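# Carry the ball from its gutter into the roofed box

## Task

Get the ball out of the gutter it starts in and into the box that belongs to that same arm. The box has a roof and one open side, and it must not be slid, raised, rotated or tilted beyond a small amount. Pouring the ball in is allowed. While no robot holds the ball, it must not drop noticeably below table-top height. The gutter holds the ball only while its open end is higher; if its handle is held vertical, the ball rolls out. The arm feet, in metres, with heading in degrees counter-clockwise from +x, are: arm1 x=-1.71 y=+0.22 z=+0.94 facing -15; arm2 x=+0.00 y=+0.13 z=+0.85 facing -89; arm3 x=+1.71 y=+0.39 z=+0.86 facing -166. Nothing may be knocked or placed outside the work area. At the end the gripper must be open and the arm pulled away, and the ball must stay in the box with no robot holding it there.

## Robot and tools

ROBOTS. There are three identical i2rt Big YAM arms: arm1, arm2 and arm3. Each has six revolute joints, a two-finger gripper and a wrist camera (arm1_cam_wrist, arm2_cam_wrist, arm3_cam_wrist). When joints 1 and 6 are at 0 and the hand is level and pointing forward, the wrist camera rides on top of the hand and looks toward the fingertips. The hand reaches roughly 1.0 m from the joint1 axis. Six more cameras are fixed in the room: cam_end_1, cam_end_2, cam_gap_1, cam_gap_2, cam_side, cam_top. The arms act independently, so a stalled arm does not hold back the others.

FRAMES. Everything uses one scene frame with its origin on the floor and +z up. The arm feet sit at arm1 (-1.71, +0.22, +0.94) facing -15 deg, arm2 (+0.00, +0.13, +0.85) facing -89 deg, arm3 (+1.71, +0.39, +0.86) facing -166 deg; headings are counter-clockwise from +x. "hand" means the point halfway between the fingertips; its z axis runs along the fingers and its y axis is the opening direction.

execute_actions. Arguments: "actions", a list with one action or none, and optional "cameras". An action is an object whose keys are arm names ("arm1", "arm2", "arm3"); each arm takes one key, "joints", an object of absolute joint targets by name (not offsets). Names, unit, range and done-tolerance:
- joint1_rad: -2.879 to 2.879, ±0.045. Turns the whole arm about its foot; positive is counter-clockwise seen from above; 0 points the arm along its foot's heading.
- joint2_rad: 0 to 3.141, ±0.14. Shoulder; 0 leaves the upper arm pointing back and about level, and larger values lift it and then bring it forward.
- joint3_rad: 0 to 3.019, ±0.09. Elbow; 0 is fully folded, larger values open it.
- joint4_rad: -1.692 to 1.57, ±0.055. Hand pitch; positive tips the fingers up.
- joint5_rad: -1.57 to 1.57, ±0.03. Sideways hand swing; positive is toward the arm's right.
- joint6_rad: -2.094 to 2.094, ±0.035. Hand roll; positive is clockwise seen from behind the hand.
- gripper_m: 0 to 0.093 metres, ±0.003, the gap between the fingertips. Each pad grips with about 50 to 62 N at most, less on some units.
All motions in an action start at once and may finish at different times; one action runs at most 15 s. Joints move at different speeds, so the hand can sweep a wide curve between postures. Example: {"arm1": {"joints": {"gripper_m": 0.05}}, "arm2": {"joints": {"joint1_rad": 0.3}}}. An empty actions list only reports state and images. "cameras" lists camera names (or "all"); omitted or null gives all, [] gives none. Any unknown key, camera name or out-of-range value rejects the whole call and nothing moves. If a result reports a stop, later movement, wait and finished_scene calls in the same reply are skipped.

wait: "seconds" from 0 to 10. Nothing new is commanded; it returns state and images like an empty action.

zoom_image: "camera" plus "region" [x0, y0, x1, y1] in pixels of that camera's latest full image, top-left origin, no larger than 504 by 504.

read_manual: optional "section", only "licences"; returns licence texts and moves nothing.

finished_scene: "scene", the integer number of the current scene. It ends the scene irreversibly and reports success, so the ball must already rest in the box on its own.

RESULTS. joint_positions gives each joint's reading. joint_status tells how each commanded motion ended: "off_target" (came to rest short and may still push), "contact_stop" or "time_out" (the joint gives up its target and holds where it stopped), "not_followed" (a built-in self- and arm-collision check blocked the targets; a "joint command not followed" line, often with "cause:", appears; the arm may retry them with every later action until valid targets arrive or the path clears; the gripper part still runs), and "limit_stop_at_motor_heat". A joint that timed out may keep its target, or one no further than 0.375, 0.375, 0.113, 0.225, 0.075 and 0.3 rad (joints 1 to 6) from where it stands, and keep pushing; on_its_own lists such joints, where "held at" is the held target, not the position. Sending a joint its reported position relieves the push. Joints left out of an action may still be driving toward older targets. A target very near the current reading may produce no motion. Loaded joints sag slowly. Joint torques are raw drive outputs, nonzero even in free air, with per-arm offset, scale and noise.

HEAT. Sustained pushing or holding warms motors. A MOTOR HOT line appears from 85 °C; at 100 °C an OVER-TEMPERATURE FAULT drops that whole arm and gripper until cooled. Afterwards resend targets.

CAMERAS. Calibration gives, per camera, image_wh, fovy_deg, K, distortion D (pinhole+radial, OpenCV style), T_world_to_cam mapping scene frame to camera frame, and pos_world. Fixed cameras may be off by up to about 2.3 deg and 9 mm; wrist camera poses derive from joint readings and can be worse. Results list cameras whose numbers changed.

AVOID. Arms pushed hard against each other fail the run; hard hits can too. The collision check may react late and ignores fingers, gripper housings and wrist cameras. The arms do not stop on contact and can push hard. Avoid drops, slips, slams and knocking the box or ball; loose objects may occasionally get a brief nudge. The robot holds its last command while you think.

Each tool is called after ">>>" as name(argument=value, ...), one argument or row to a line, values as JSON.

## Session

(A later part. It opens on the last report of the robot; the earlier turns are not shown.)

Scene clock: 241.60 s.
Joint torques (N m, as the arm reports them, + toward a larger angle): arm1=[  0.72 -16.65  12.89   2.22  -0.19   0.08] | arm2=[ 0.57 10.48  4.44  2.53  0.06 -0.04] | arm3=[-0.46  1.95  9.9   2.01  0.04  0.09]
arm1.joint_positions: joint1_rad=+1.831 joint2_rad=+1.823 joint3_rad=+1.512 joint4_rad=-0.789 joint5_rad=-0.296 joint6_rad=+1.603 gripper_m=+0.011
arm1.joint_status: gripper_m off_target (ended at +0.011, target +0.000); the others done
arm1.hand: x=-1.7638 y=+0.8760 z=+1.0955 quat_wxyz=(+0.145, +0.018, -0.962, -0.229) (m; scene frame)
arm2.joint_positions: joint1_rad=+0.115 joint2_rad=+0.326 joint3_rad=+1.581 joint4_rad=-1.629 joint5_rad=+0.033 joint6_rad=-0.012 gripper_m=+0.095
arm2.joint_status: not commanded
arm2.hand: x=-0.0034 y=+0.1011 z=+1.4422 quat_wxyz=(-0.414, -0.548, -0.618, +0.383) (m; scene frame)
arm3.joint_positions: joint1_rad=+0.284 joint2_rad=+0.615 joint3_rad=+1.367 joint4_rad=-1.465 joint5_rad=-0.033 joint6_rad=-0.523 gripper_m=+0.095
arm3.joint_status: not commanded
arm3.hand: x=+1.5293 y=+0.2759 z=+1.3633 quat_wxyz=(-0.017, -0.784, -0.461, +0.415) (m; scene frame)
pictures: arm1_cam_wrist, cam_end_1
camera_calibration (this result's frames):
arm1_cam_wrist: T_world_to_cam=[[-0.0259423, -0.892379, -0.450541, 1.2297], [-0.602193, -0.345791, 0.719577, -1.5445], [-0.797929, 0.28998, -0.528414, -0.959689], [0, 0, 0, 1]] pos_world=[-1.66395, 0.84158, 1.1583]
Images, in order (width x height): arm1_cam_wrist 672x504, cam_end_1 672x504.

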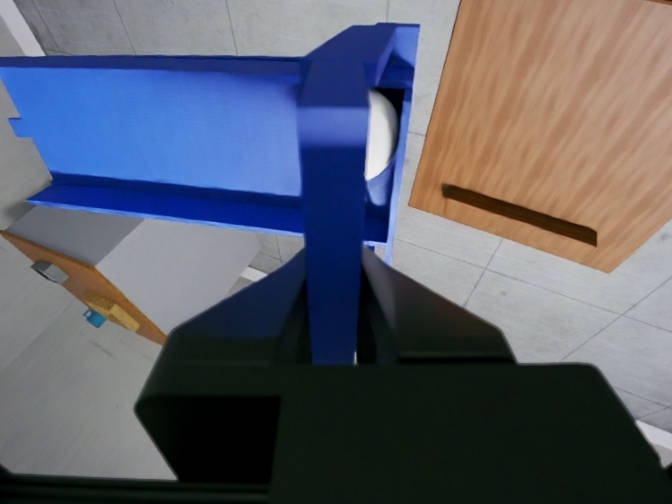

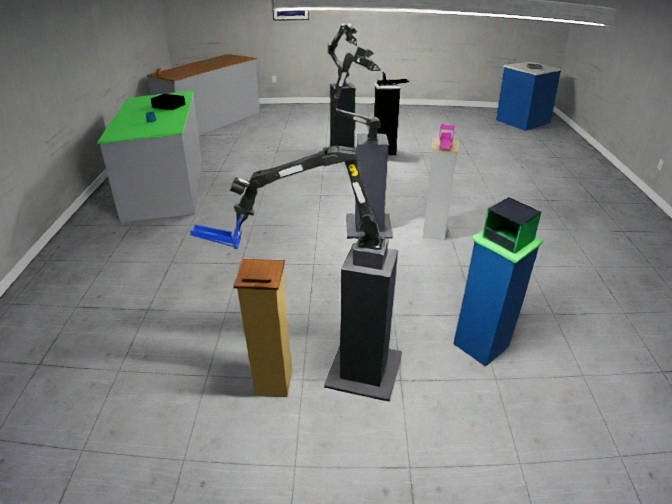

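>>> execute_actions(
  actions=[
    {"arm1": {"joints": {"joint4_rad": -0.49, "joint5_rad": 0.0, "gripper_m": 0.0}}},
  ],
  cameras=["arm1_cam_wrist"],
)

>>> execute_actions(
  actions=[
    {"arm1": {"joints": {"joint1_rad": 1.0, "joint2_rad": 1.58, "joint3_rad": 1.18, "gripper_m": 0.0}}},
  ],
  cameras=["arm1_cam_wrist"],
)

>>> execute_actions(
  actions=[
    {"arm1": {"joints": {"joint1_rad": 0.2, "joint2_rad": 1.34, "joint3_rad": 0.85, "gripper_m": 0.0}}},
  ],
  cameras=["arm1_cam_wrist"],
)

>>> execute_actions(
  actions=[
    {"arm1": {"joints": {"joint1_rad": -0.6, "joint2_rad": 1.10, "joint3_rad": 0.525, "gripper_m": 0.0}}},
  ],
  cameras=["arm1_cam_wrist", "cam_end_1", "cam_top", "cam_gap_1"],
)

Scene clock: 266.80 s.
Joint torques (N m, as the arm reports them, + toward a larger angle): arm1=[  0.41 -17.52  13.24   2.91   0.28   0.03] | arm2=[ 0.92 10.33  4.46  2.45  0.09 -0.04] | arm3=[-0.65  2.39  9.74  2.01  0.02  0.1 ]
arm1.joint_positions: joint1_rad=+1.831 joint2_rad=+1.823 joint3_rad=+1.512 joint4_rad=-0.525 joint5_rad=-0.004 joint6_rad=+1.606 gripper_m=+0.011
arm1.joint_status: gripper_m off_target (ended at +0.011, target +0.000); the others done
arm1.hand: x=-1.7143 y=+0.9325 z=+1.1257 quat_wxyz=(+0.006, -0.016, -0.933, -0.360) (m; scene frame)
arm2.joint_positions: joint1_rad=+0.115 joint2_rad=+0.326 joint3_rad=+1.581 joint4_rad=-1.629 joint5_rad=+0.033 joint6_rad=-0.012 gripper_m=+0.095
arm2.joint_status: not commanded
arm2.hand: x=-0.0034 y=+0.1011 z=+1.4422 quat_wxyz=(-0.414, -0.548, -0.618, +0.383) (m; scene frame)
arm3.joint_positions: joint1_rad=+0.284 joint2_rad=+0.615 joint3_rad=+1.367 joint4_rad=-1.465 joint5_rad=-0.033 joint6_rad=-0.523 gripper_m=+0.095
arm3.joint_status: not commanded
arm3.hand: x=+1.5293 y=+0.2759 z=+1.3633 quat_wxyz=(-0.017, -0.784, -0.461, +0.415) (m; scene frame)
pictures: arm1_cam_wrist
camera_calibration (this result's frames):
arm1_cam_wrist: T_world_to_cam=[[-0.0280351, -0.739018, -0.673102, 1.39896], [-0.806508, -0.381096, 0.452008, -1.533], [-0.590559, 0.555534, -0.585339, -0.748677], [0, 0, 0, 1]] pos_world=[-1.6393, 0.865549, 1.19634]
Images, in order (width x height): arm1_cam_wrist 672x504.

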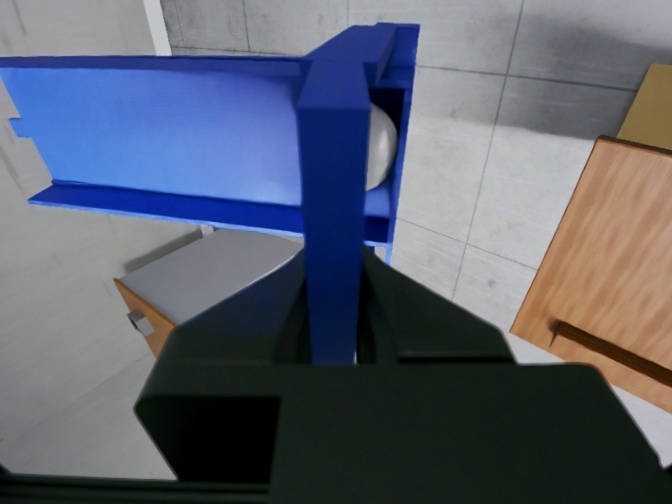

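Scene clock: 268.20 s.
Joint torques (N m, as the arm reports them, + toward a larger angle): arm1=[  1.1  -14.27   9.17   2.27   0.06   0.03] | arm2=[ 0.8  10.46  4.53  2.51  0.09 -0.02] | arm3=[-0.38  2.11  9.81  2.03  0.05  0.15]
arm1.joint_positions: joint1_rad=+0.991 joint2_rad=+1.585 joint3_rad=+1.183 joint4_rad=-0.514 joint5_rad=+0.003 joint6_rad=+1.607 gripper_m=+0.011
arm1.joint_status: gripper_m off_target (ended at +0.011, target +0.000); the others done
arm1.hand: x=-1.2700 y=+0.6189 z=+1.1097 quat_wxyz=(-0.128, -0.402, -0.857, -0.297) (m; scene frame)
arm2.joint_positions: joint1_rad=+0.115 joint2_rad=+0.326 joint3_rad=+1.581 joint4_rad=-1.629 joint5_rad=+0.033 joint6_rad=-0.012 gripper_m=+0.095
arm2.joint_status: not commanded
arm2.hand: x=-0.0034 y=+0.1011 z=+1.4422 quat_wxyz=(-0.414, -0.548, -0.618, +0.383) (m; scene frame)
arm3.joint_positions: joint1_rad=+0.284 joint2_rad=+0.615 joint3_rad=+1.367 joint4_rad=-1.465 joint5_rad=-0.033 joint6_rad=-0.523 gripper_m=+0.095
arm3.joint_status: not commanded
arm3.hand: x=+1.5293 y=+0.2759 z=+1.3633 quat_wxyz=(-0.017, -0.784, -0.461, +0.415) (m; scene frame)
pictures: arm1_cam_wrist
camera_calibration (this result's frames):
arm1_cam_wrist: T_world_to_cam=[[-0.607407, -0.504116, -0.613941, 0.222082], [-0.79431, 0.374427, 0.478409, -1.76834], [-0.0112974, 0.778249, -0.627855, 0.323536], [0, 0, 0, 1]] pos_world=[-1.26606, 0.522277, 1.18547]
Images, in order (width x height): arm1_cam_wrist 672x504.

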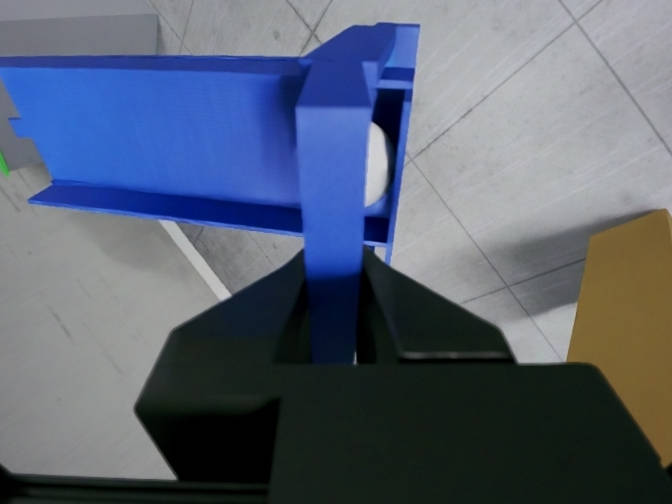

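Scene clock: 269.63 s.
Joint torques (N m, as the arm reports them, + toward a larger angle): arm1=[  1.09 -10.34   8.65   2.12   0.08   0.03] | arm2=[ 0.59 10.23  4.53  2.56  0.08 -0.07] | arm3=[-0.46  1.97  9.81  2.11  0.03  0.13]
arm1.joint_positions: joint1_rad=+0.199 joint2_rad=+1.345 joint3_rad=+0.855 joint4_rad=-0.513 joint5_rad=+0.002 joint6_rad=+1.607 gripper_m=+0.011
arm1.joint_status: gripper_m off_target (ended at +0.011, target +0.000); the others done
arm1.hand: x=-1.2439 y=+0.1917 z=+1.0726 quat_wxyz=(-0.202, -0.712, -0.644, -0.196) (m; scene frame)
arm2.joint_positions: joint1_rad=+0.115 joint2_rad=+0.326 joint3_rad=+1.581 joint4_rad=-1.629 joint5_rad=+0.033 joint6_rad=-0.012 gripper_m=+0.095
arm2.joint_status: not commanded
arm2.hand: x=-0.0034 y=+0.1011 z=+1.4422 quat_wxyz=(-0.414, -0.548, -0.618, +0.383) (m; scene frame)
arm3.joint_positions: joint1_rad=+0.284 joint2_rad=+0.615 joint3_rad=+1.367 joint4_rad=-1.465 joint5_rad=-0.033 joint6_rad=-0.523 gripper_m=+0.095
arm3.joint_status: not commanded
arm3.hand: x=+1.5293 y=+0.2759 z=+1.3633 quat_wxyz=(-0.017, -0.784, -0.461, +0.415) (m; scene frame)
pictures: arm1_cam_wrist
camera_calibration (this result's frames):
arm1_cam_wrist: T_world_to_cam=[[-0.836336, 0.0832498, -0.541859, -0.474833], [-0.24796, 0.824078, 0.509325, -1.00967], [0.488936, 0.560326, -0.668563, 1.34069], [0, 0, 0, 1]] pos_world=[-1.30299, 0.120351, 1.15329]
Images, in order (width x height): arm1_cam_wrist 672x504.

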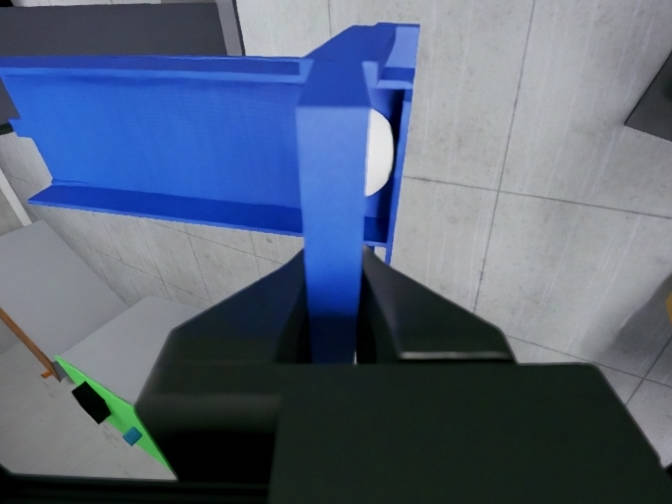

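Scene clock: 271.00 s.
Joint torques (N m, as the arm reports them, + toward a larger angle): arm1=[ 0.36 -6.06  8.37  1.91  0.12  0.04] | arm2=[ 0.68 10.34  4.53  2.43  0.08 -0.02] | arm3=[-0.97  2.11  9.79  2.11  0.05  0.1 ]
arm1.joint_positions: joint1_rad=-0.596 joint2_rad=+1.106 joint3_rad=+0.527 joint4_rad=-0.511 joint5_rad=+0.001 joint6_rad=+1.607 gripper_m=+0.011
arm1.joint_status: gripper_m off_target (ended at +0.011, target +0.000); the others done
arm1.hand: x=-1.4892 y=-0.0402 z=+1.0166 quat_wxyz=(-0.222, -0.916, -0.322, -0.088) (m; scene frame)
arm2.joint_positions: joint1_rad=+0.115 joint2_rad=+0.326 joint3_rad=+1.581 joint4_rad=-1.629 joint5_rad=+0.033 joint6_rad=-0.012 gripper_m=+0.095
arm2.joint_status: not commanded
arm2.hand: x=-0.0034 y=+0.1011 z=+1.4422 quat_wxyz=(-0.414, -0.548, -0.618, +0.383) (m; scene frame)
arm3.joint_positions: joint1_rad=+0.284 joint2_rad=+0.615 joint3_rad=+1.367 joint4_rad=-1.465 joint5_rad=-0.033 joint6_rad=-0.523 gripper_m=+0.095
arm3.joint_status: not commanded
arm3.hand: x=+1.5293 y=+0.2759 z=+1.3633 quat_wxyz=(-0.017, -0.784, -0.461, +0.415) (m; scene frame)
pictures: arm1_cam_wrist, cam_end_1, cam_gap_1, cam_top
camera_calibration (this result's frames):
arm1_cam_wrist: T_world_to_cam=[[-0.554591, 0.689631, -0.465658, -0.324546], [0.443721, 0.718494, 0.53561, 0.148221], [0.703946, 0.0904225, -0.704474, 1.89099], [0, 0, 0, 1]] pos_world=[-1.57691, -0.0536665, 1.10164]
Images, in order (width x height): arm1_cam_wrist 672x504, cam_end_1 672x504, cam_gap_1 672x504, cam_top 672x504.

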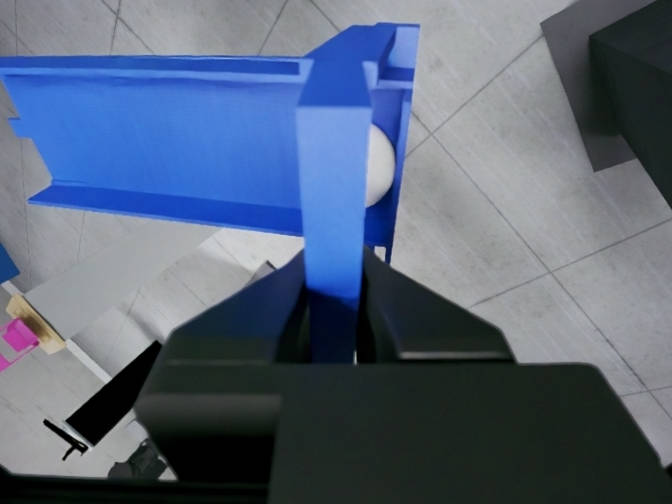

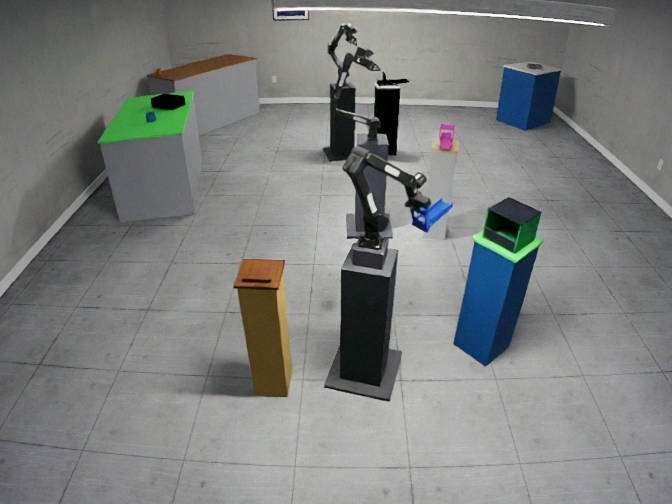

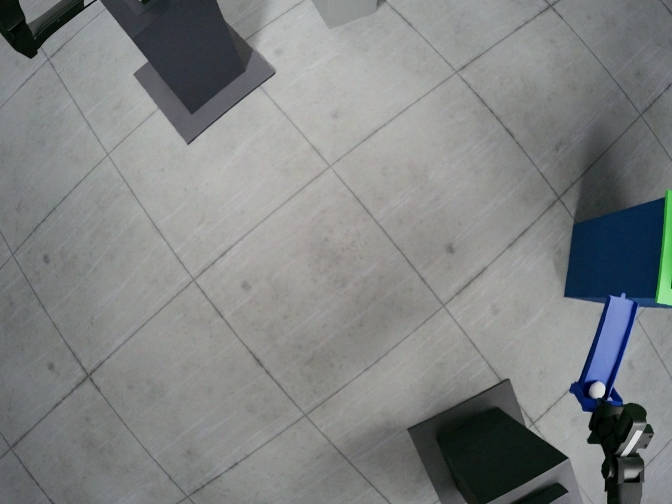

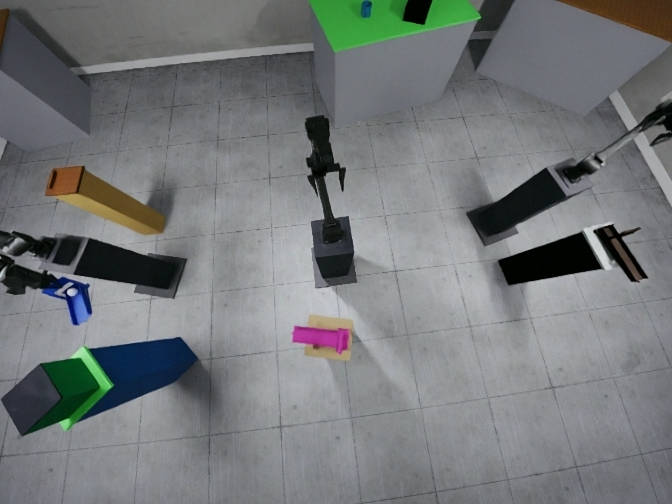

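>>> execute_actions(
  actions=[
    {"arm1": {"joints": {"joint1_rad": -1.13, "gripper_m": 0.0}}},
  ],
  cameras=["arm1_cam_wrist", "cam_end_1", "cam_top", "cam_side"],
)

Scene clock: 278.63 s.
Joint torques (N m, as the arm reports them, + toward a larger angle): arm1=[ 0.14 -6.18  8.34  1.88  0.15  0.04] | arm2=[ 0.54 10.14  4.5   2.52  0.07 -0.06] | arm3=[-0.31  2.36  9.85  2.01  0.05  0.11]
arm1.joint_positions: joint1_rad=-1.126 joint2_rad=+1.106 joint3_rad=+0.527 joint4_rad=-0.511 joint5_rad=+0.001 joint6_rad=+1.607 gripper_m=+0.011
arm1.joint_status: gripper_m off_target (ended at +0.011, target +0.000); the others done
arm1.hand: x=-1.6526 y=-0.1184 z=+1.0160 quat_wxyz=(-0.236, -0.969, -0.071, -0.027) (m; scene frame)
arm2.joint_positions: joint1_rad=+0.115 joint2_rad=+0.326 joint3_rad=+1.581 joint4_rad=-1.629 joint5_rad=+0.033 joint6_rad=-0.012 gripper_m=+0.095
arm2.joint_status: not commanded
arm2.hand: x=-0.0034 y=+0.1011 z=+1.4422 quat_wxyz=(-0.414, -0.548, -0.618, +0.383) (m; scene frame)
arm3.joint_positions: joint1_rad=+0.284 joint2_rad=+0.615 joint3_rad=+1.367 joint4_rad=-1.465 joint5_rad=-0.033 joint6_rad=-0.523 gripper_m=+0.095
arm3.joint_status: not commanded
arm3.hand: x=+1.5293 y=+0.2759 z=+1.3633 quat_wxyz=(-0.017, -0.784, -0.461, +0.415) (m; scene frame)
pictures: arm1_cam_wrist, cam_end_1, cam_side, cam_top
camera_calibration (this result's frames):
arm1_cam_wrist: T_world_to_cam=[[-0.13045, 0.876146, -0.464059, 0.359843], [0.745513, 0.395242, 0.536651, 0.736578], [0.6536, -0.275956, -0.704738, 1.8863], [0, 0, 0, 1]] pos_world=[-1.73507, -0.0858675, 1.10105]
Images, in order (width x height): arm1_cam_wrist 672x504, cam_end_1 672x504, cam_side 672x504, cam_top 672x504.

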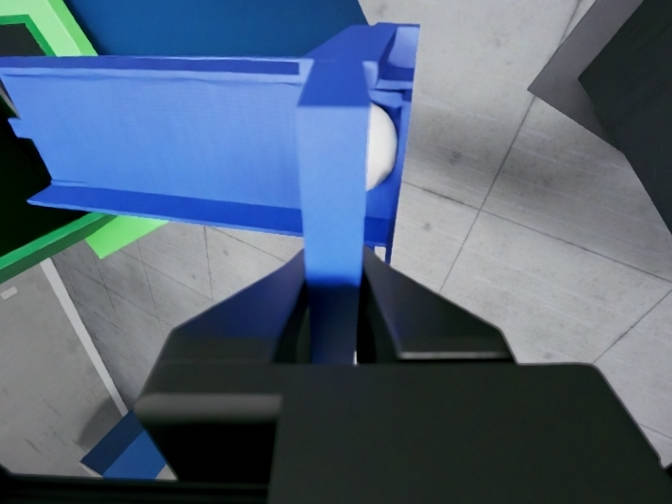

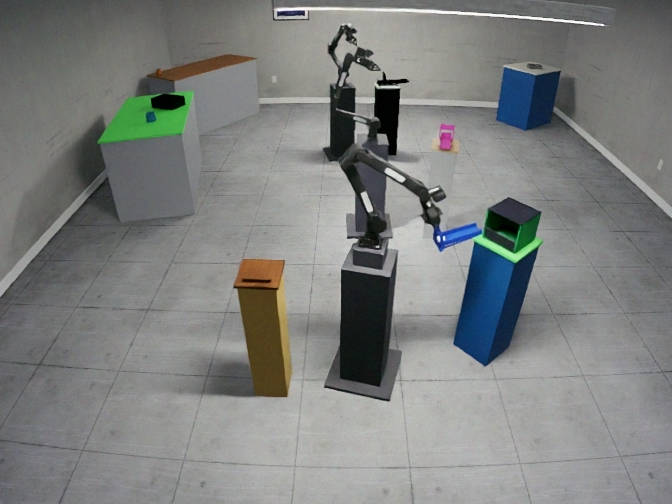

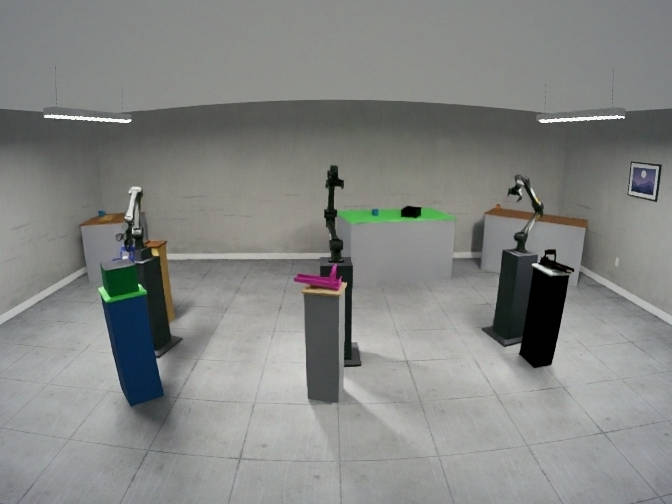

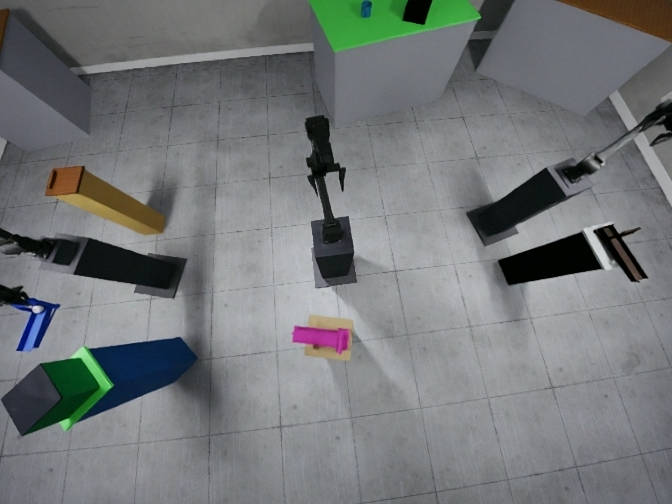

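>>> zoom_image(
  camera="cam_end_1",
  region=[410, 170, 560, 270],
)

>>> zoom_image(
  camera="cam_top",
  region=[0, 270, 160, 440],
)

>>> zoom_image(
  camera="cam_side",
  region=[90, 220, 170, 300],
)

Region (410, 170, 560, 270) of cam_end_1's 672x504 image, scaled by 3.360, with more detail than that image has.

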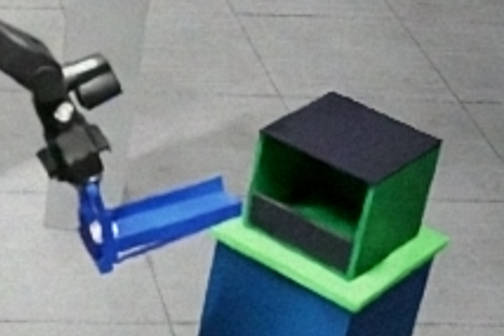

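Region (0, 270, 160, 440) of cam_top's 672x504 image, scaled by 2.965, with more detail than that image has; it fills the left 474 columns of this view, and the rest is white.

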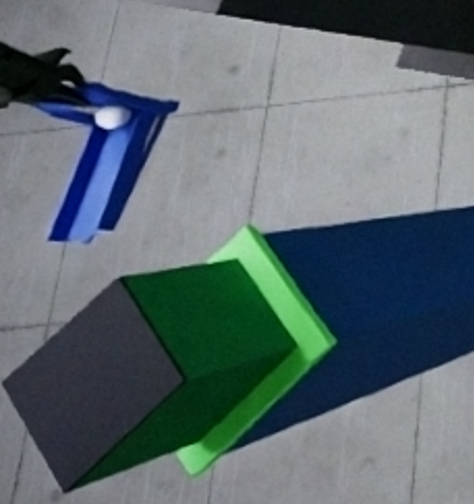

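Region (90, 220, 170, 300) of cam_side's 672x504 image, scaled by 6.300, with more detail than that image has.

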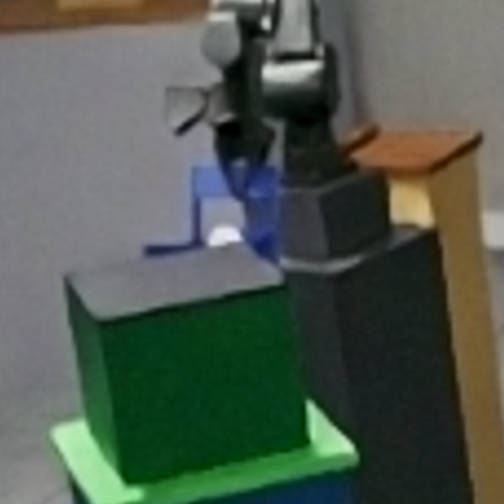

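>>> execute_actions(
  actions=[
    {"arm1": {"joints": {"joint2_rad": 1.31, "joint3_rad": 0.67, "joint4_rad": -0.45, "gripper_m": 0.0}}},
  ],
  cameras=["arm1_cam_wrist", "cam_end_1", "cam_top"],
)

>>> zoom_image(
  camera="cam_end_1",
  region=[410, 170, 560, 270],
)

>>> zoom_image(
  camera="cam_top",
  region=[0, 270, 160, 440],
)

Scene clock: 312.67 s.
Joint torques (N m, as the arm reports them, + toward a larger angle): arm1=[ 0.3  -8.21 12.16  1.88  0.15  0.05] | arm2=[ 0.58 10.07  4.51  2.47  0.09 -0.04] | arm3=[-0.42  2.24  9.75  2.08  0.04  0.13]
arm1.joint_positions: joint1_rad=-1.126 joint2_rad=+1.314 joint3_rad=+0.615 joint4_rad=-0.474 joint5_rad=+0.001 joint6_rad=+1.607 gripper_m=+0.011
arm1.joint_status: gripper_m off_target (ended at +0.011, target +0.000); the others done
arm1.hand: x=-1.6465 y=-0.1504 z=+0.9850 quat_wxyz=(-0.196, -0.978, -0.072, -0.023) (m; scene frame)
arm2.joint_positions: joint1_rad=+0.115 joint2_rad=+0.326 joint3_rad=+1.581 joint4_rad=-1.629 joint5_rad=+0.033 joint6_rad=-0.012 gripper_m=+0.095
arm2.joint_status: not commanded
arm2.hand: x=-0.0034 y=+0.1011 z=+1.4422 quat_wxyz=(-0.414, -0.548, -0.618, +0.383) (m; scene frame)
arm3.joint_positions: joint1_rad=+0.284 joint2_rad=+0.615 joint3_rad=+1.367 joint4_rad=-1.465 joint5_rad=-0.033 joint6_rad=-0.523 gripper_m=+0.095
arm3.joint_status: not commanded
arm3.hand: x=+1.5293 y=+0.2759 z=+1.3633 quat_wxyz=(-0.017, -0.784, -0.461, +0.415) (m; scene frame)
pictures: arm1_cam_wrist, cam_end_1, cam_top
camera_calibration (this result's frames):
arm1_cam_wrist: T_world_to_cam=[[-0.137164, 0.911003, -0.388921, 0.294523], [0.753693, 0.350759, 0.555801, 0.749276], [0.642754, -0.216891, -0.734728, 1.87224], [0, 0, 0, 1]] pos_world=[-1.72772, -0.125054, 1.07369]
Images, in order (width x height): arm1_cam_wrist 672x504, cam_end_1 672x504, cam_top 672x504.

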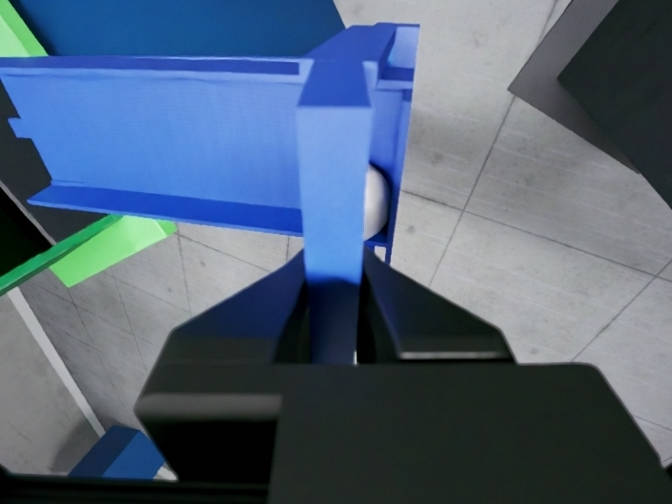

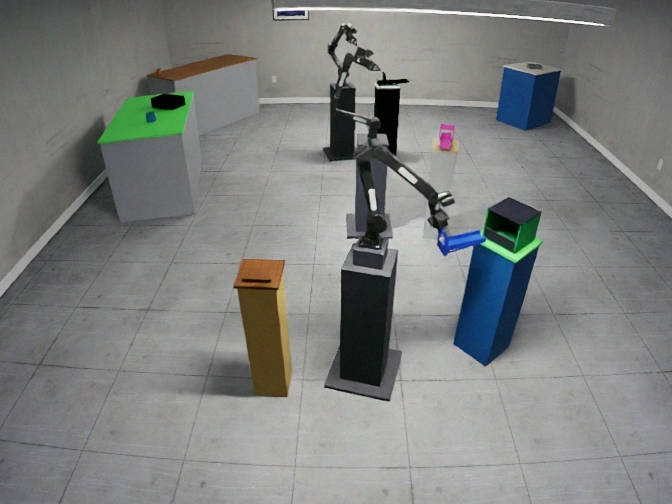

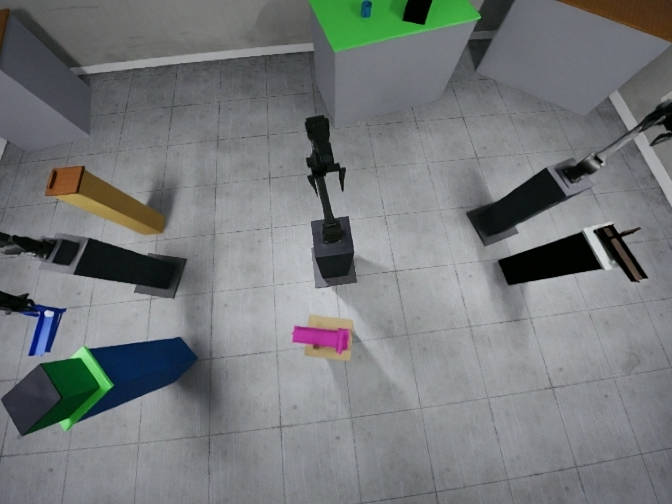

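Region (410, 170, 560, 270) of cam_end_1's 672x504 image, scaled by 3.360, with more detail than that image has.

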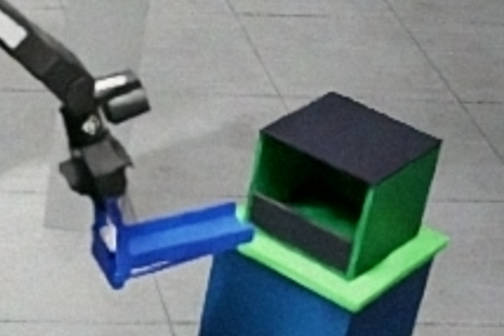

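Region (0, 270, 160, 440) of cam_top's 672x504 image, scaled by 2.965, with more detail than that image has; it fills the left 474 columns of this view, and the rest is white.

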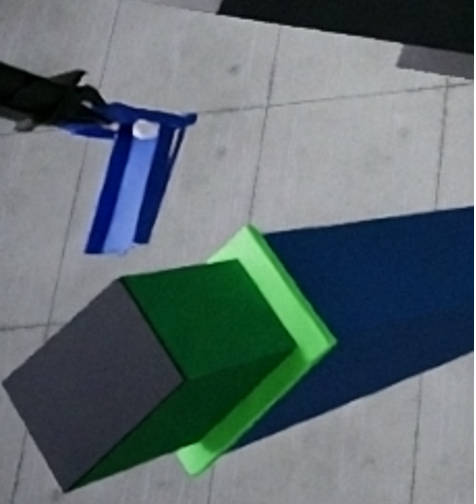

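>>> execute_actions(
  actions=[
    {"arm1": {"joints": {"joint2_rad": 1.31, "joint3_rad": 0.74, "joint4_rad": -0.45, "gripper_m": 0.0}}},
  ],
  cameras=["arm1_cam_wrist", "cam_end_1"],
)

>>> zoom_image(
  camera="cam_end_1",
  region=[410, 170, 560, 270],
)

Scene clock: 320.73 s.
Joint torques (N m, as the arm reports them, + toward a larger angle): arm1=[ 0.35 -8.96 12.17  1.92  0.14  0.05] | arm2=[ 0.66 10.34  4.5   2.45  0.07 -0.04] | arm3=[-0.27  1.87  9.78  2.    0.06  0.12]
arm1.joint_positions: joint1_rad=-1.126 joint2_rad=+1.314 joint3_rad=+0.691 joint4_rad=-0.471 joint5_rad=+0.001 joint6_rad=+1.607 gripper_m=+0.011
arm1.joint_status: gripper_m off_target (ended at +0.011, target +0.000); the others done
arm1.hand: x=-1.6402 y=-0.1854 z=+1.0162 quat_wxyz=(-0.234, -0.969, -0.071, -0.027) (m; scene frame)
arm2.joint_positions: joint1_rad=+0.115 joint2_rad=+0.326 joint3_rad=+1.581 joint4_rad=-1.629 joint5_rad=+0.033 joint6_rad=-0.012 gripper_m=+0.095
arm2.joint_status: not commanded
arm2.hand: x=-0.0034 y=+0.1011 z=+1.4422 quat_wxyz=(-0.414, -0.548, -0.618, +0.383) (m; scene frame)
arm3.joint_positions: joint1_rad=+0.284 joint2_rad=+0.615 joint3_rad=+1.367 joint4_rad=-1.465 joint5_rad=-0.033 joint6_rad=-0.523 gripper_m=+0.095
arm3.joint_status: not commanded
arm3.hand: x=+1.5293 y=+0.2759 z=+1.3633 quat_wxyz=(-0.017, -0.784, -0.461, +0.415) (m; scene frame)
pictures: arm1_cam_wrist, cam_end_1
camera_calibration (this result's frames):
arm1_cam_wrist: T_world_to_cam=[[-0.130816, 0.878051, -0.46034, 0.41622], [0.745918, 0.393036, 0.537707, 0.752865], [0.653064, -0.273035, -0.70637, 1.86117], [0, 0, 0, 1]] pos_world=[-1.72259, -0.1532, 1.10146]
Images, in order (width x height): arm1_cam_wrist 672x504, cam_end_1 672x504.

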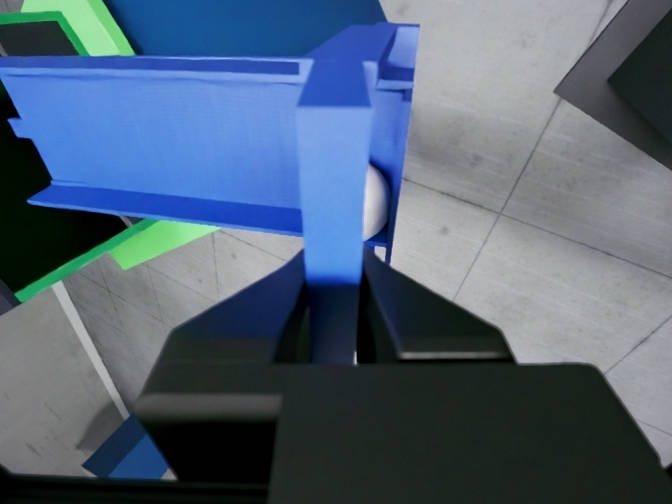

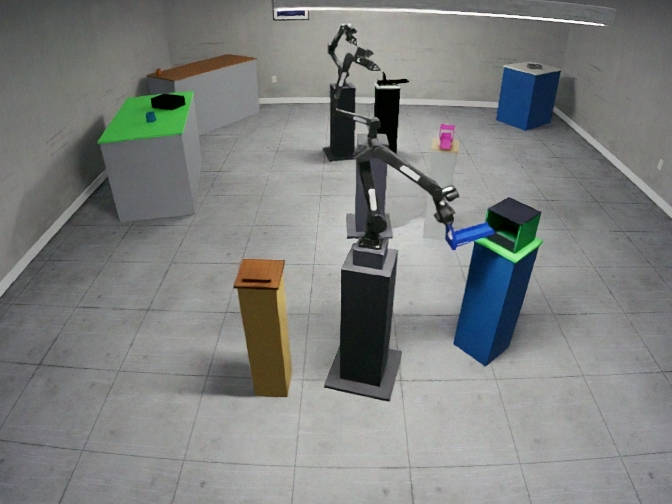

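Region (410, 170, 560, 270) of cam_end_1's 672x504 image, scaled by 3.360, with more detail than that image has.

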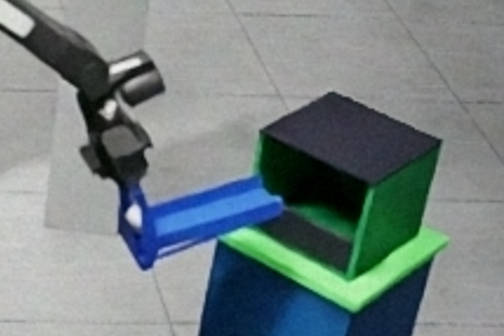

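>>> execute_actions(
  actions=[
    {"arm1": {"joints": {"joint2_rad": 1.405, "joint3_rad": 0.83, "joint4_rad": -0.45, "gripper_m": 0.0}}},
  ],
  cameras=["arm1_cam_wrist", "cam_end_1"],
)

>>> zoom_image(
  camera="cam_end_1",
  region=[410, 170, 560, 270],
)

Scene clock: 329.30 s.
Joint torques (N m, as the arm reports them, + toward a larger angle): arm1=[ 0.29 -9.73 12.82  1.87  0.15  0.04] | arm2=[ 1.11 10.24  4.44  2.45  0.07 -0.03] | arm3=[-0.42  1.85  9.85  2.    0.05  0.13]
arm1.joint_positions: joint1_rad=-1.126 joint2_rad=+1.406 joint3_rad=+0.773 joint4_rad=-0.471 joint5_rad=+0.001 joint6_rad=+1.607 gripper_m=+0.011
arm1.joint_status: gripper_m off_target (ended at +0.011, target +0.000); the others done
arm1.hand: x=-1.6345 y=-0.2157 z=+1.0129 quat_wxyz=(-0.229, -0.970, -0.071, -0.027) (m; scene frame)
arm2.joint_positions: joint1_rad=+0.115 joint2_rad=+0.326 joint3_rad=+1.581 joint4_rad=-1.629 joint5_rad=+0.033 joint6_rad=-0.012 gripper_m=+0.095
arm2.joint_status: not commanded
arm2.hand: x=-0.0034 y=+0.1011 z=+1.4422 quat_wxyz=(-0.414, -0.548, -0.618, +0.383) (m; scene frame)
arm3.joint_positions: joint1_rad=+0.284 joint2_rad=+0.615 joint3_rad=+1.367 joint4_rad=-1.465 joint5_rad=-0.033 joint6_rad=-0.523 gripper_m=+0.095
arm3.joint_status: not commanded
arm3.hand: x=+1.5293 y=+0.2759 z=+1.3633 quat_wxyz=(-0.017, -0.784, -0.461, +0.415) (m; scene frame)
pictures: arm1_cam_wrist, cam_end_1
camera_calibration (this result's frames):
arm1_cam_wrist: T_world_to_cam=[[-0.131734, 0.882832, -0.450838, 0.431998], [0.746954, 0.387401, 0.540352, 0.760187], [0.651695, -0.265572, -0.710468, 1.85036], [0, 0, 0, 1]] pos_world=[-1.71679, -0.184475, 1.09862]
Images, in order (width x height): arm1_cam_wrist 672x504, cam_end_1 672x504.

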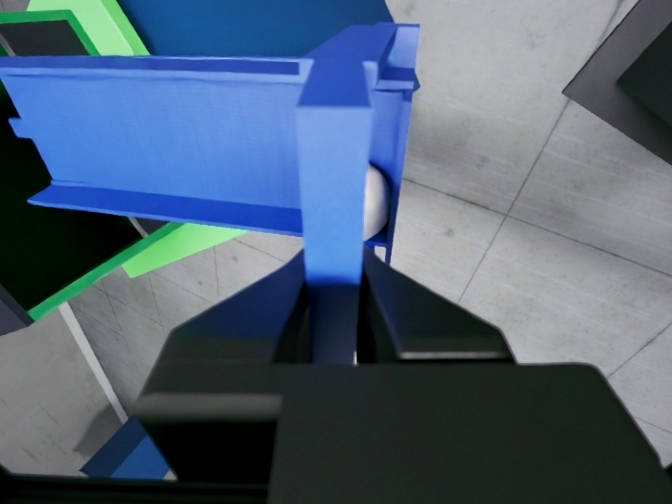

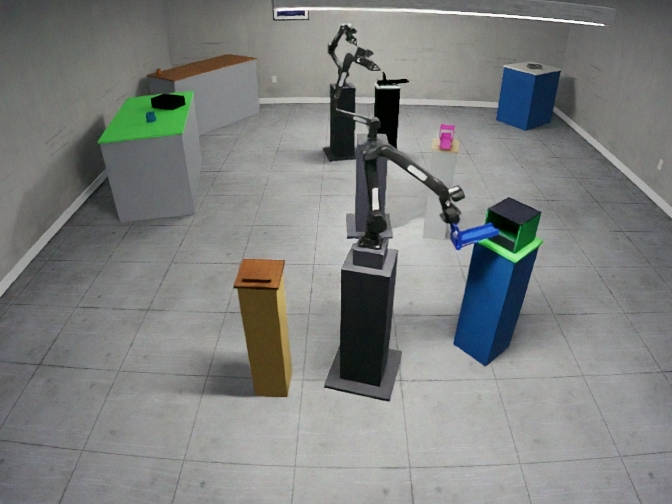

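Region (410, 170, 560, 270) of cam_end_1's 672x504 image, scaled by 3.360, with more detail than that image has.

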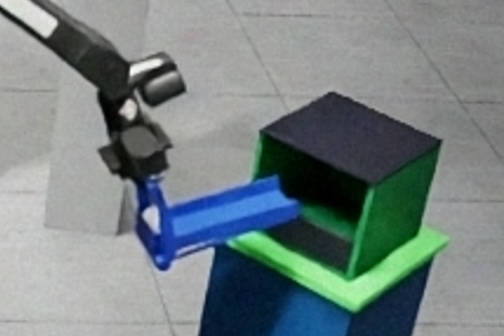

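>>> execute_actions(
  actions=[
    {"arm1": {"joints": {"joint2_rad": 1.505, "joint3_rad": 0.945, "joint4_rad": -0.45, "gripper_m": 0.0}}},
  ],
  cameras=["arm1_cam_wrist", "cam_end_1"],
)

>>> zoom_image(
  camera="cam_end_1",
  region=[410, 170, 560, 270],
)

Scene clock: 337.50 s.
Joint torques (N m, as the arm reports them, + toward a larger angle): arm1=[  0.31 -11.81  12.78   1.95   0.14   0.04] | arm2=[ 0.7  10.43  4.47  2.46  0.08 -0.06] | arm3=[-0.68  2.19  9.8   2.01  0.03  0.13]
arm1.joint_positions: joint1_rad=-1.126 joint2_rad=+1.507 joint3_rad=+0.889 joint4_rad=-0.471 joint5_rad=+0.001 joint6_rad=+1.607 gripper_m=+0.011
arm1.joint_status: gripper_m off_target (ended at +0.011, target +0.000); the others done
arm1.hand: x=-1.6263 y=-0.2604 z=+1.0168 quat_wxyz=(-0.236, -0.969, -0.071, -0.027) (m; scene frame)
arm2.joint_positions: joint1_rad=+0.115 joint2_rad=+0.326 joint3_rad=+1.581 joint4_rad=-1.629 joint5_rad=+0.033 joint6_rad=-0.012 gripper_m=+0.095
arm2.joint_status: not commanded
arm2.hand: x=-0.0034 y=+0.1011 z=+1.4422 quat_wxyz=(-0.414, -0.548, -0.618, +0.383) (m; scene frame)
arm3.joint_positions: joint1_rad=+0.284 joint2_rad=+0.615 joint3_rad=+1.367 joint4_rad=-1.465 joint5_rad=-0.033 joint6_rad=-0.523 gripper_m=+0.095
arm3.joint_status: not commanded
arm3.hand: x=+1.5293 y=+0.2759 z=+1.3633 quat_wxyz=(-0.017, -0.784, -0.461, +0.415) (m; scene frame)
pictures: arm1_cam_wrist, cam_end_1
camera_calibration (this result's frames):
arm1_cam_wrist: T_world_to_cam=[[-0.130417, 0.875972, -0.464396, 0.488425], [0.745476, 0.395442, 0.536554, 0.772739], [0.653649, -0.276221, -0.704589, 1.83034], [0, 0, 0, 1]] pos_world=[-1.70876, -0.227842, 1.10184]
Images, in order (width x height): arm1_cam_wrist 672x504, cam_end_1 672x504.

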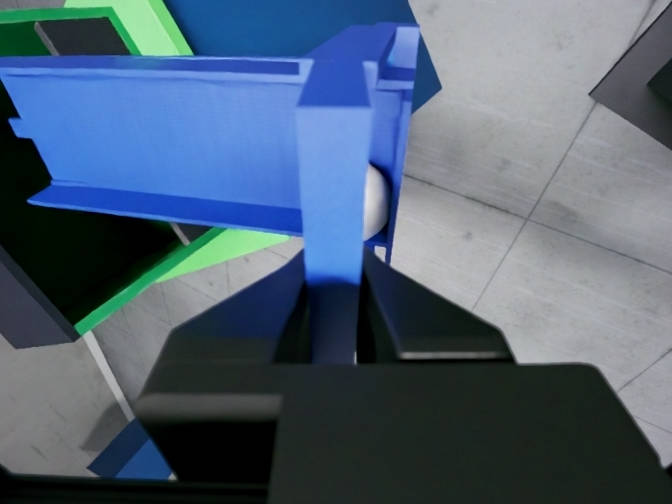

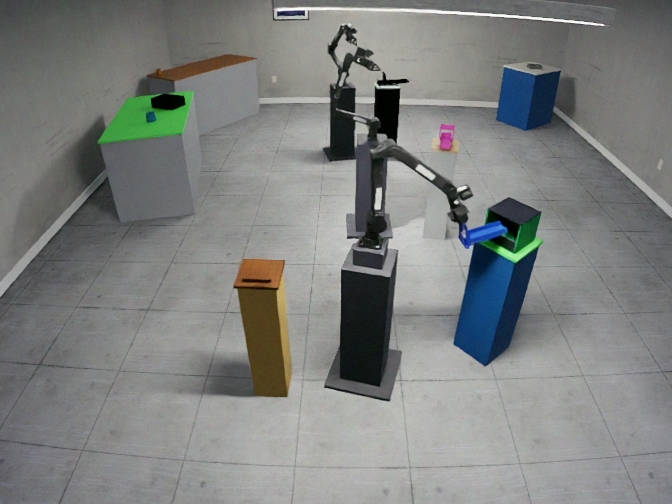

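Region (410, 170, 560, 270) of cam_end_1's 672x504 image, scaled by 3.360, with more detail than that image has.

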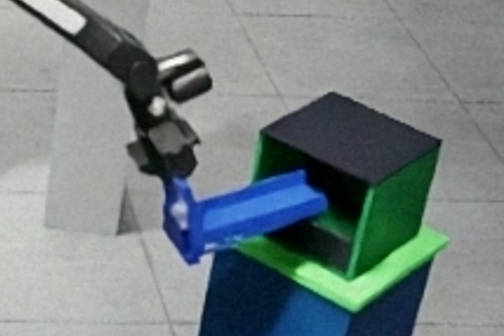

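>>> execute_actions(
  actions=[
    {"arm1": {"joints": {"joint2_rad": 1.5286, "joint3_rad": 1.066, "joint4_rad": -0.70, "gripper_m": 0.0}}},
  ],
  cameras=[],
)

>>> execute_actions(
  actions=[
    {"arm1": {"joints": {"joint2_rad": 1.575, "joint3_rad": 1.207, "joint4_rad": -0.915, "gripper_m": 0.0}}},
  ],
  cameras=["arm1_cam_wrist", "cam_end_1"],
)

>>> zoom_image(
  camera="cam_end_1",
  region=[410, 170, 560, 270],
)

Scene clock: 372.83 s.
Joint torques (N m, as the arm reports them, + toward a larger angle): arm1=[  0.34 -12.24  12.56   0.21   0.15   0.05] | arm2=[ 0.53 10.14  4.48  2.53  0.06 -0.02] | arm3=[-0.53  1.9   9.73  2.1   0.04  0.11]
arm1.joint_positions: joint1_rad=-1.126 joint2_rad=+1.528 joint3_rad=+1.017 joint4_rad=-0.687 joint5_rad=+0.001 joint6_rad=+1.607 gripper_m=+0.011
arm1.joint_status: gripper_m off_target (ended at +0.011, target +0.000); the others done
arm1.hand: x=-1.6253 y=-0.2658 z=+1.0392 quat_wxyz=(-0.184, -0.980, -0.072, -0.022) (m; scene frame)
arm2.joint_positions: joint1_rad=+0.115 joint2_rad=+0.326 joint3_rad=+1.581 joint4_rad=-1.629 joint5_rad=+0.033 joint6_rad=-0.012 gripper_m=+0.095
arm2.joint_status: not commanded
arm2.hand: x=-0.0034 y=+0.1011 z=+1.4422 quat_wxyz=(-0.414, -0.548, -0.618, +0.383) (m; scene frame)
arm3.joint_positions: joint1_rad=+0.284 joint2_rad=+0.615 joint3_rad=+1.367 joint4_rad=-1.465 joint5_rad=-0.033 joint6_rad=-0.523 gripper_m=+0.095
arm3.joint_status: not commanded
arm3.hand: x=+1.5293 y=+0.2759 z=+1.3633 quat_wxyz=(-0.017, -0.784, -0.461, +0.415) (m; scene frame)
pictures: none
No camera images: the call's "cameras" was empty. Leave "cameras" out to get every camera's image.

Scene clock: 373.80 s.
Joint torques (N m, as the arm reports them, + toward a larger angle): arm1=[  0.3  -13.25  13.25  -0.05   0.16   0.06] | arm2=[ 0.63 10.08  4.41  2.55  0.08 -0.03] | arm3=[-0.51  2.22  9.67  2.02  0.05  0.12]
arm1.joint_positions: joint1_rad=-1.126 joint2_rad=+1.578 joint3_rad=+1.151 joint4_rad=-0.901 joint5_rad=+0.001 joint6_rad=+1.607 gripper_m=+0.011
arm1.joint_status: gripper_m off_target (ended at +0.011, target +0.000); the others done
arm1.hand: x=-1.6248 y=-0.2689 z=+1.0553 quat_wxyz=(-0.120, -0.990, -0.073, -0.015) (m; scene frame)
arm2.joint_positions: joint1_rad=+0.115 joint2_rad=+0.326 joint3_rad=+1.581 joint4_rad=-1.629 joint5_rad=+0.033 joint6_rad=-0.012 gripper_m=+0.095
arm2.joint_status: not commanded
arm2.hand: x=-0.0034 y=+0.1011 z=+1.4422 quat_wxyz=(-0.414, -0.548, -0.618, +0.383) (m; scene frame)
arm3.joint_positions: joint1_rad=+0.284 joint2_rad=+0.615 joint3_rad=+1.367 joint4_rad=-1.465 joint5_rad=-0.033 joint6_rad=-0.523 gripper_m=+0.095
arm3.joint_status: not commanded
arm3.hand: x=+1.5293 y=+0.2759 z=+1.3633 quat_wxyz=(-0.017, -0.784, -0.461, +0.415) (m; scene frame)
pictures: arm1_cam_wrist, cam_end_1
camera_calibration (this result's frames):
arm1_cam_wrist: T_world_to_cam=[[-0.146589, 0.959174, -0.241861, 0.275233], [0.769654, 0.264187, 0.581239, 0.711192], [0.621406, -0.100946, -0.776959, 1.9253], [0, 0, 0, 1]] pos_world=[-1.70342, -0.257533, 1.14907]
Images, in order (width x height): arm1_cam_wrist 672x504, cam_end_1 672x504.

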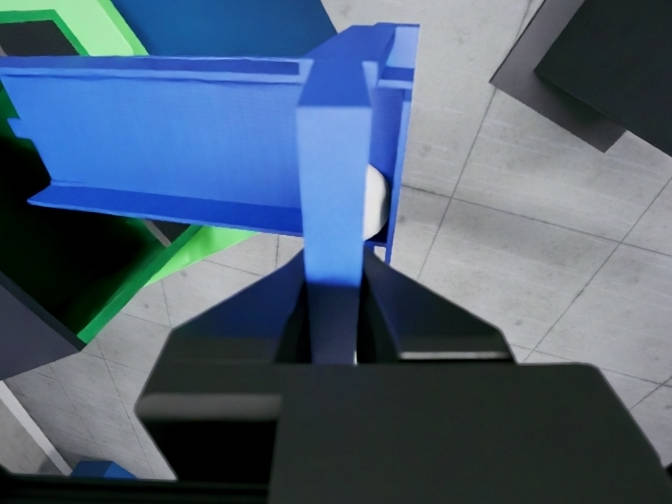

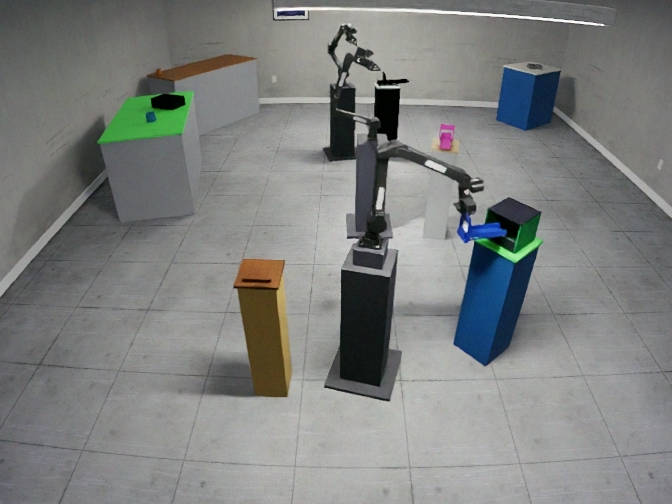

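Region (410, 170, 560, 270) of cam_end_1's 672x504 image, scaled by 3.360, with more detail than that image has.

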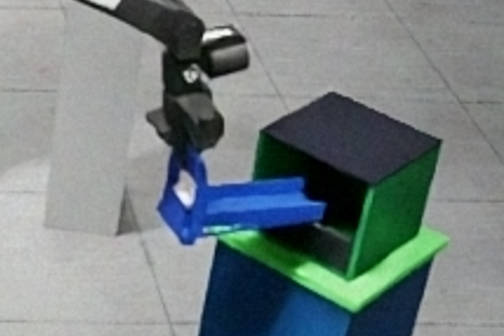

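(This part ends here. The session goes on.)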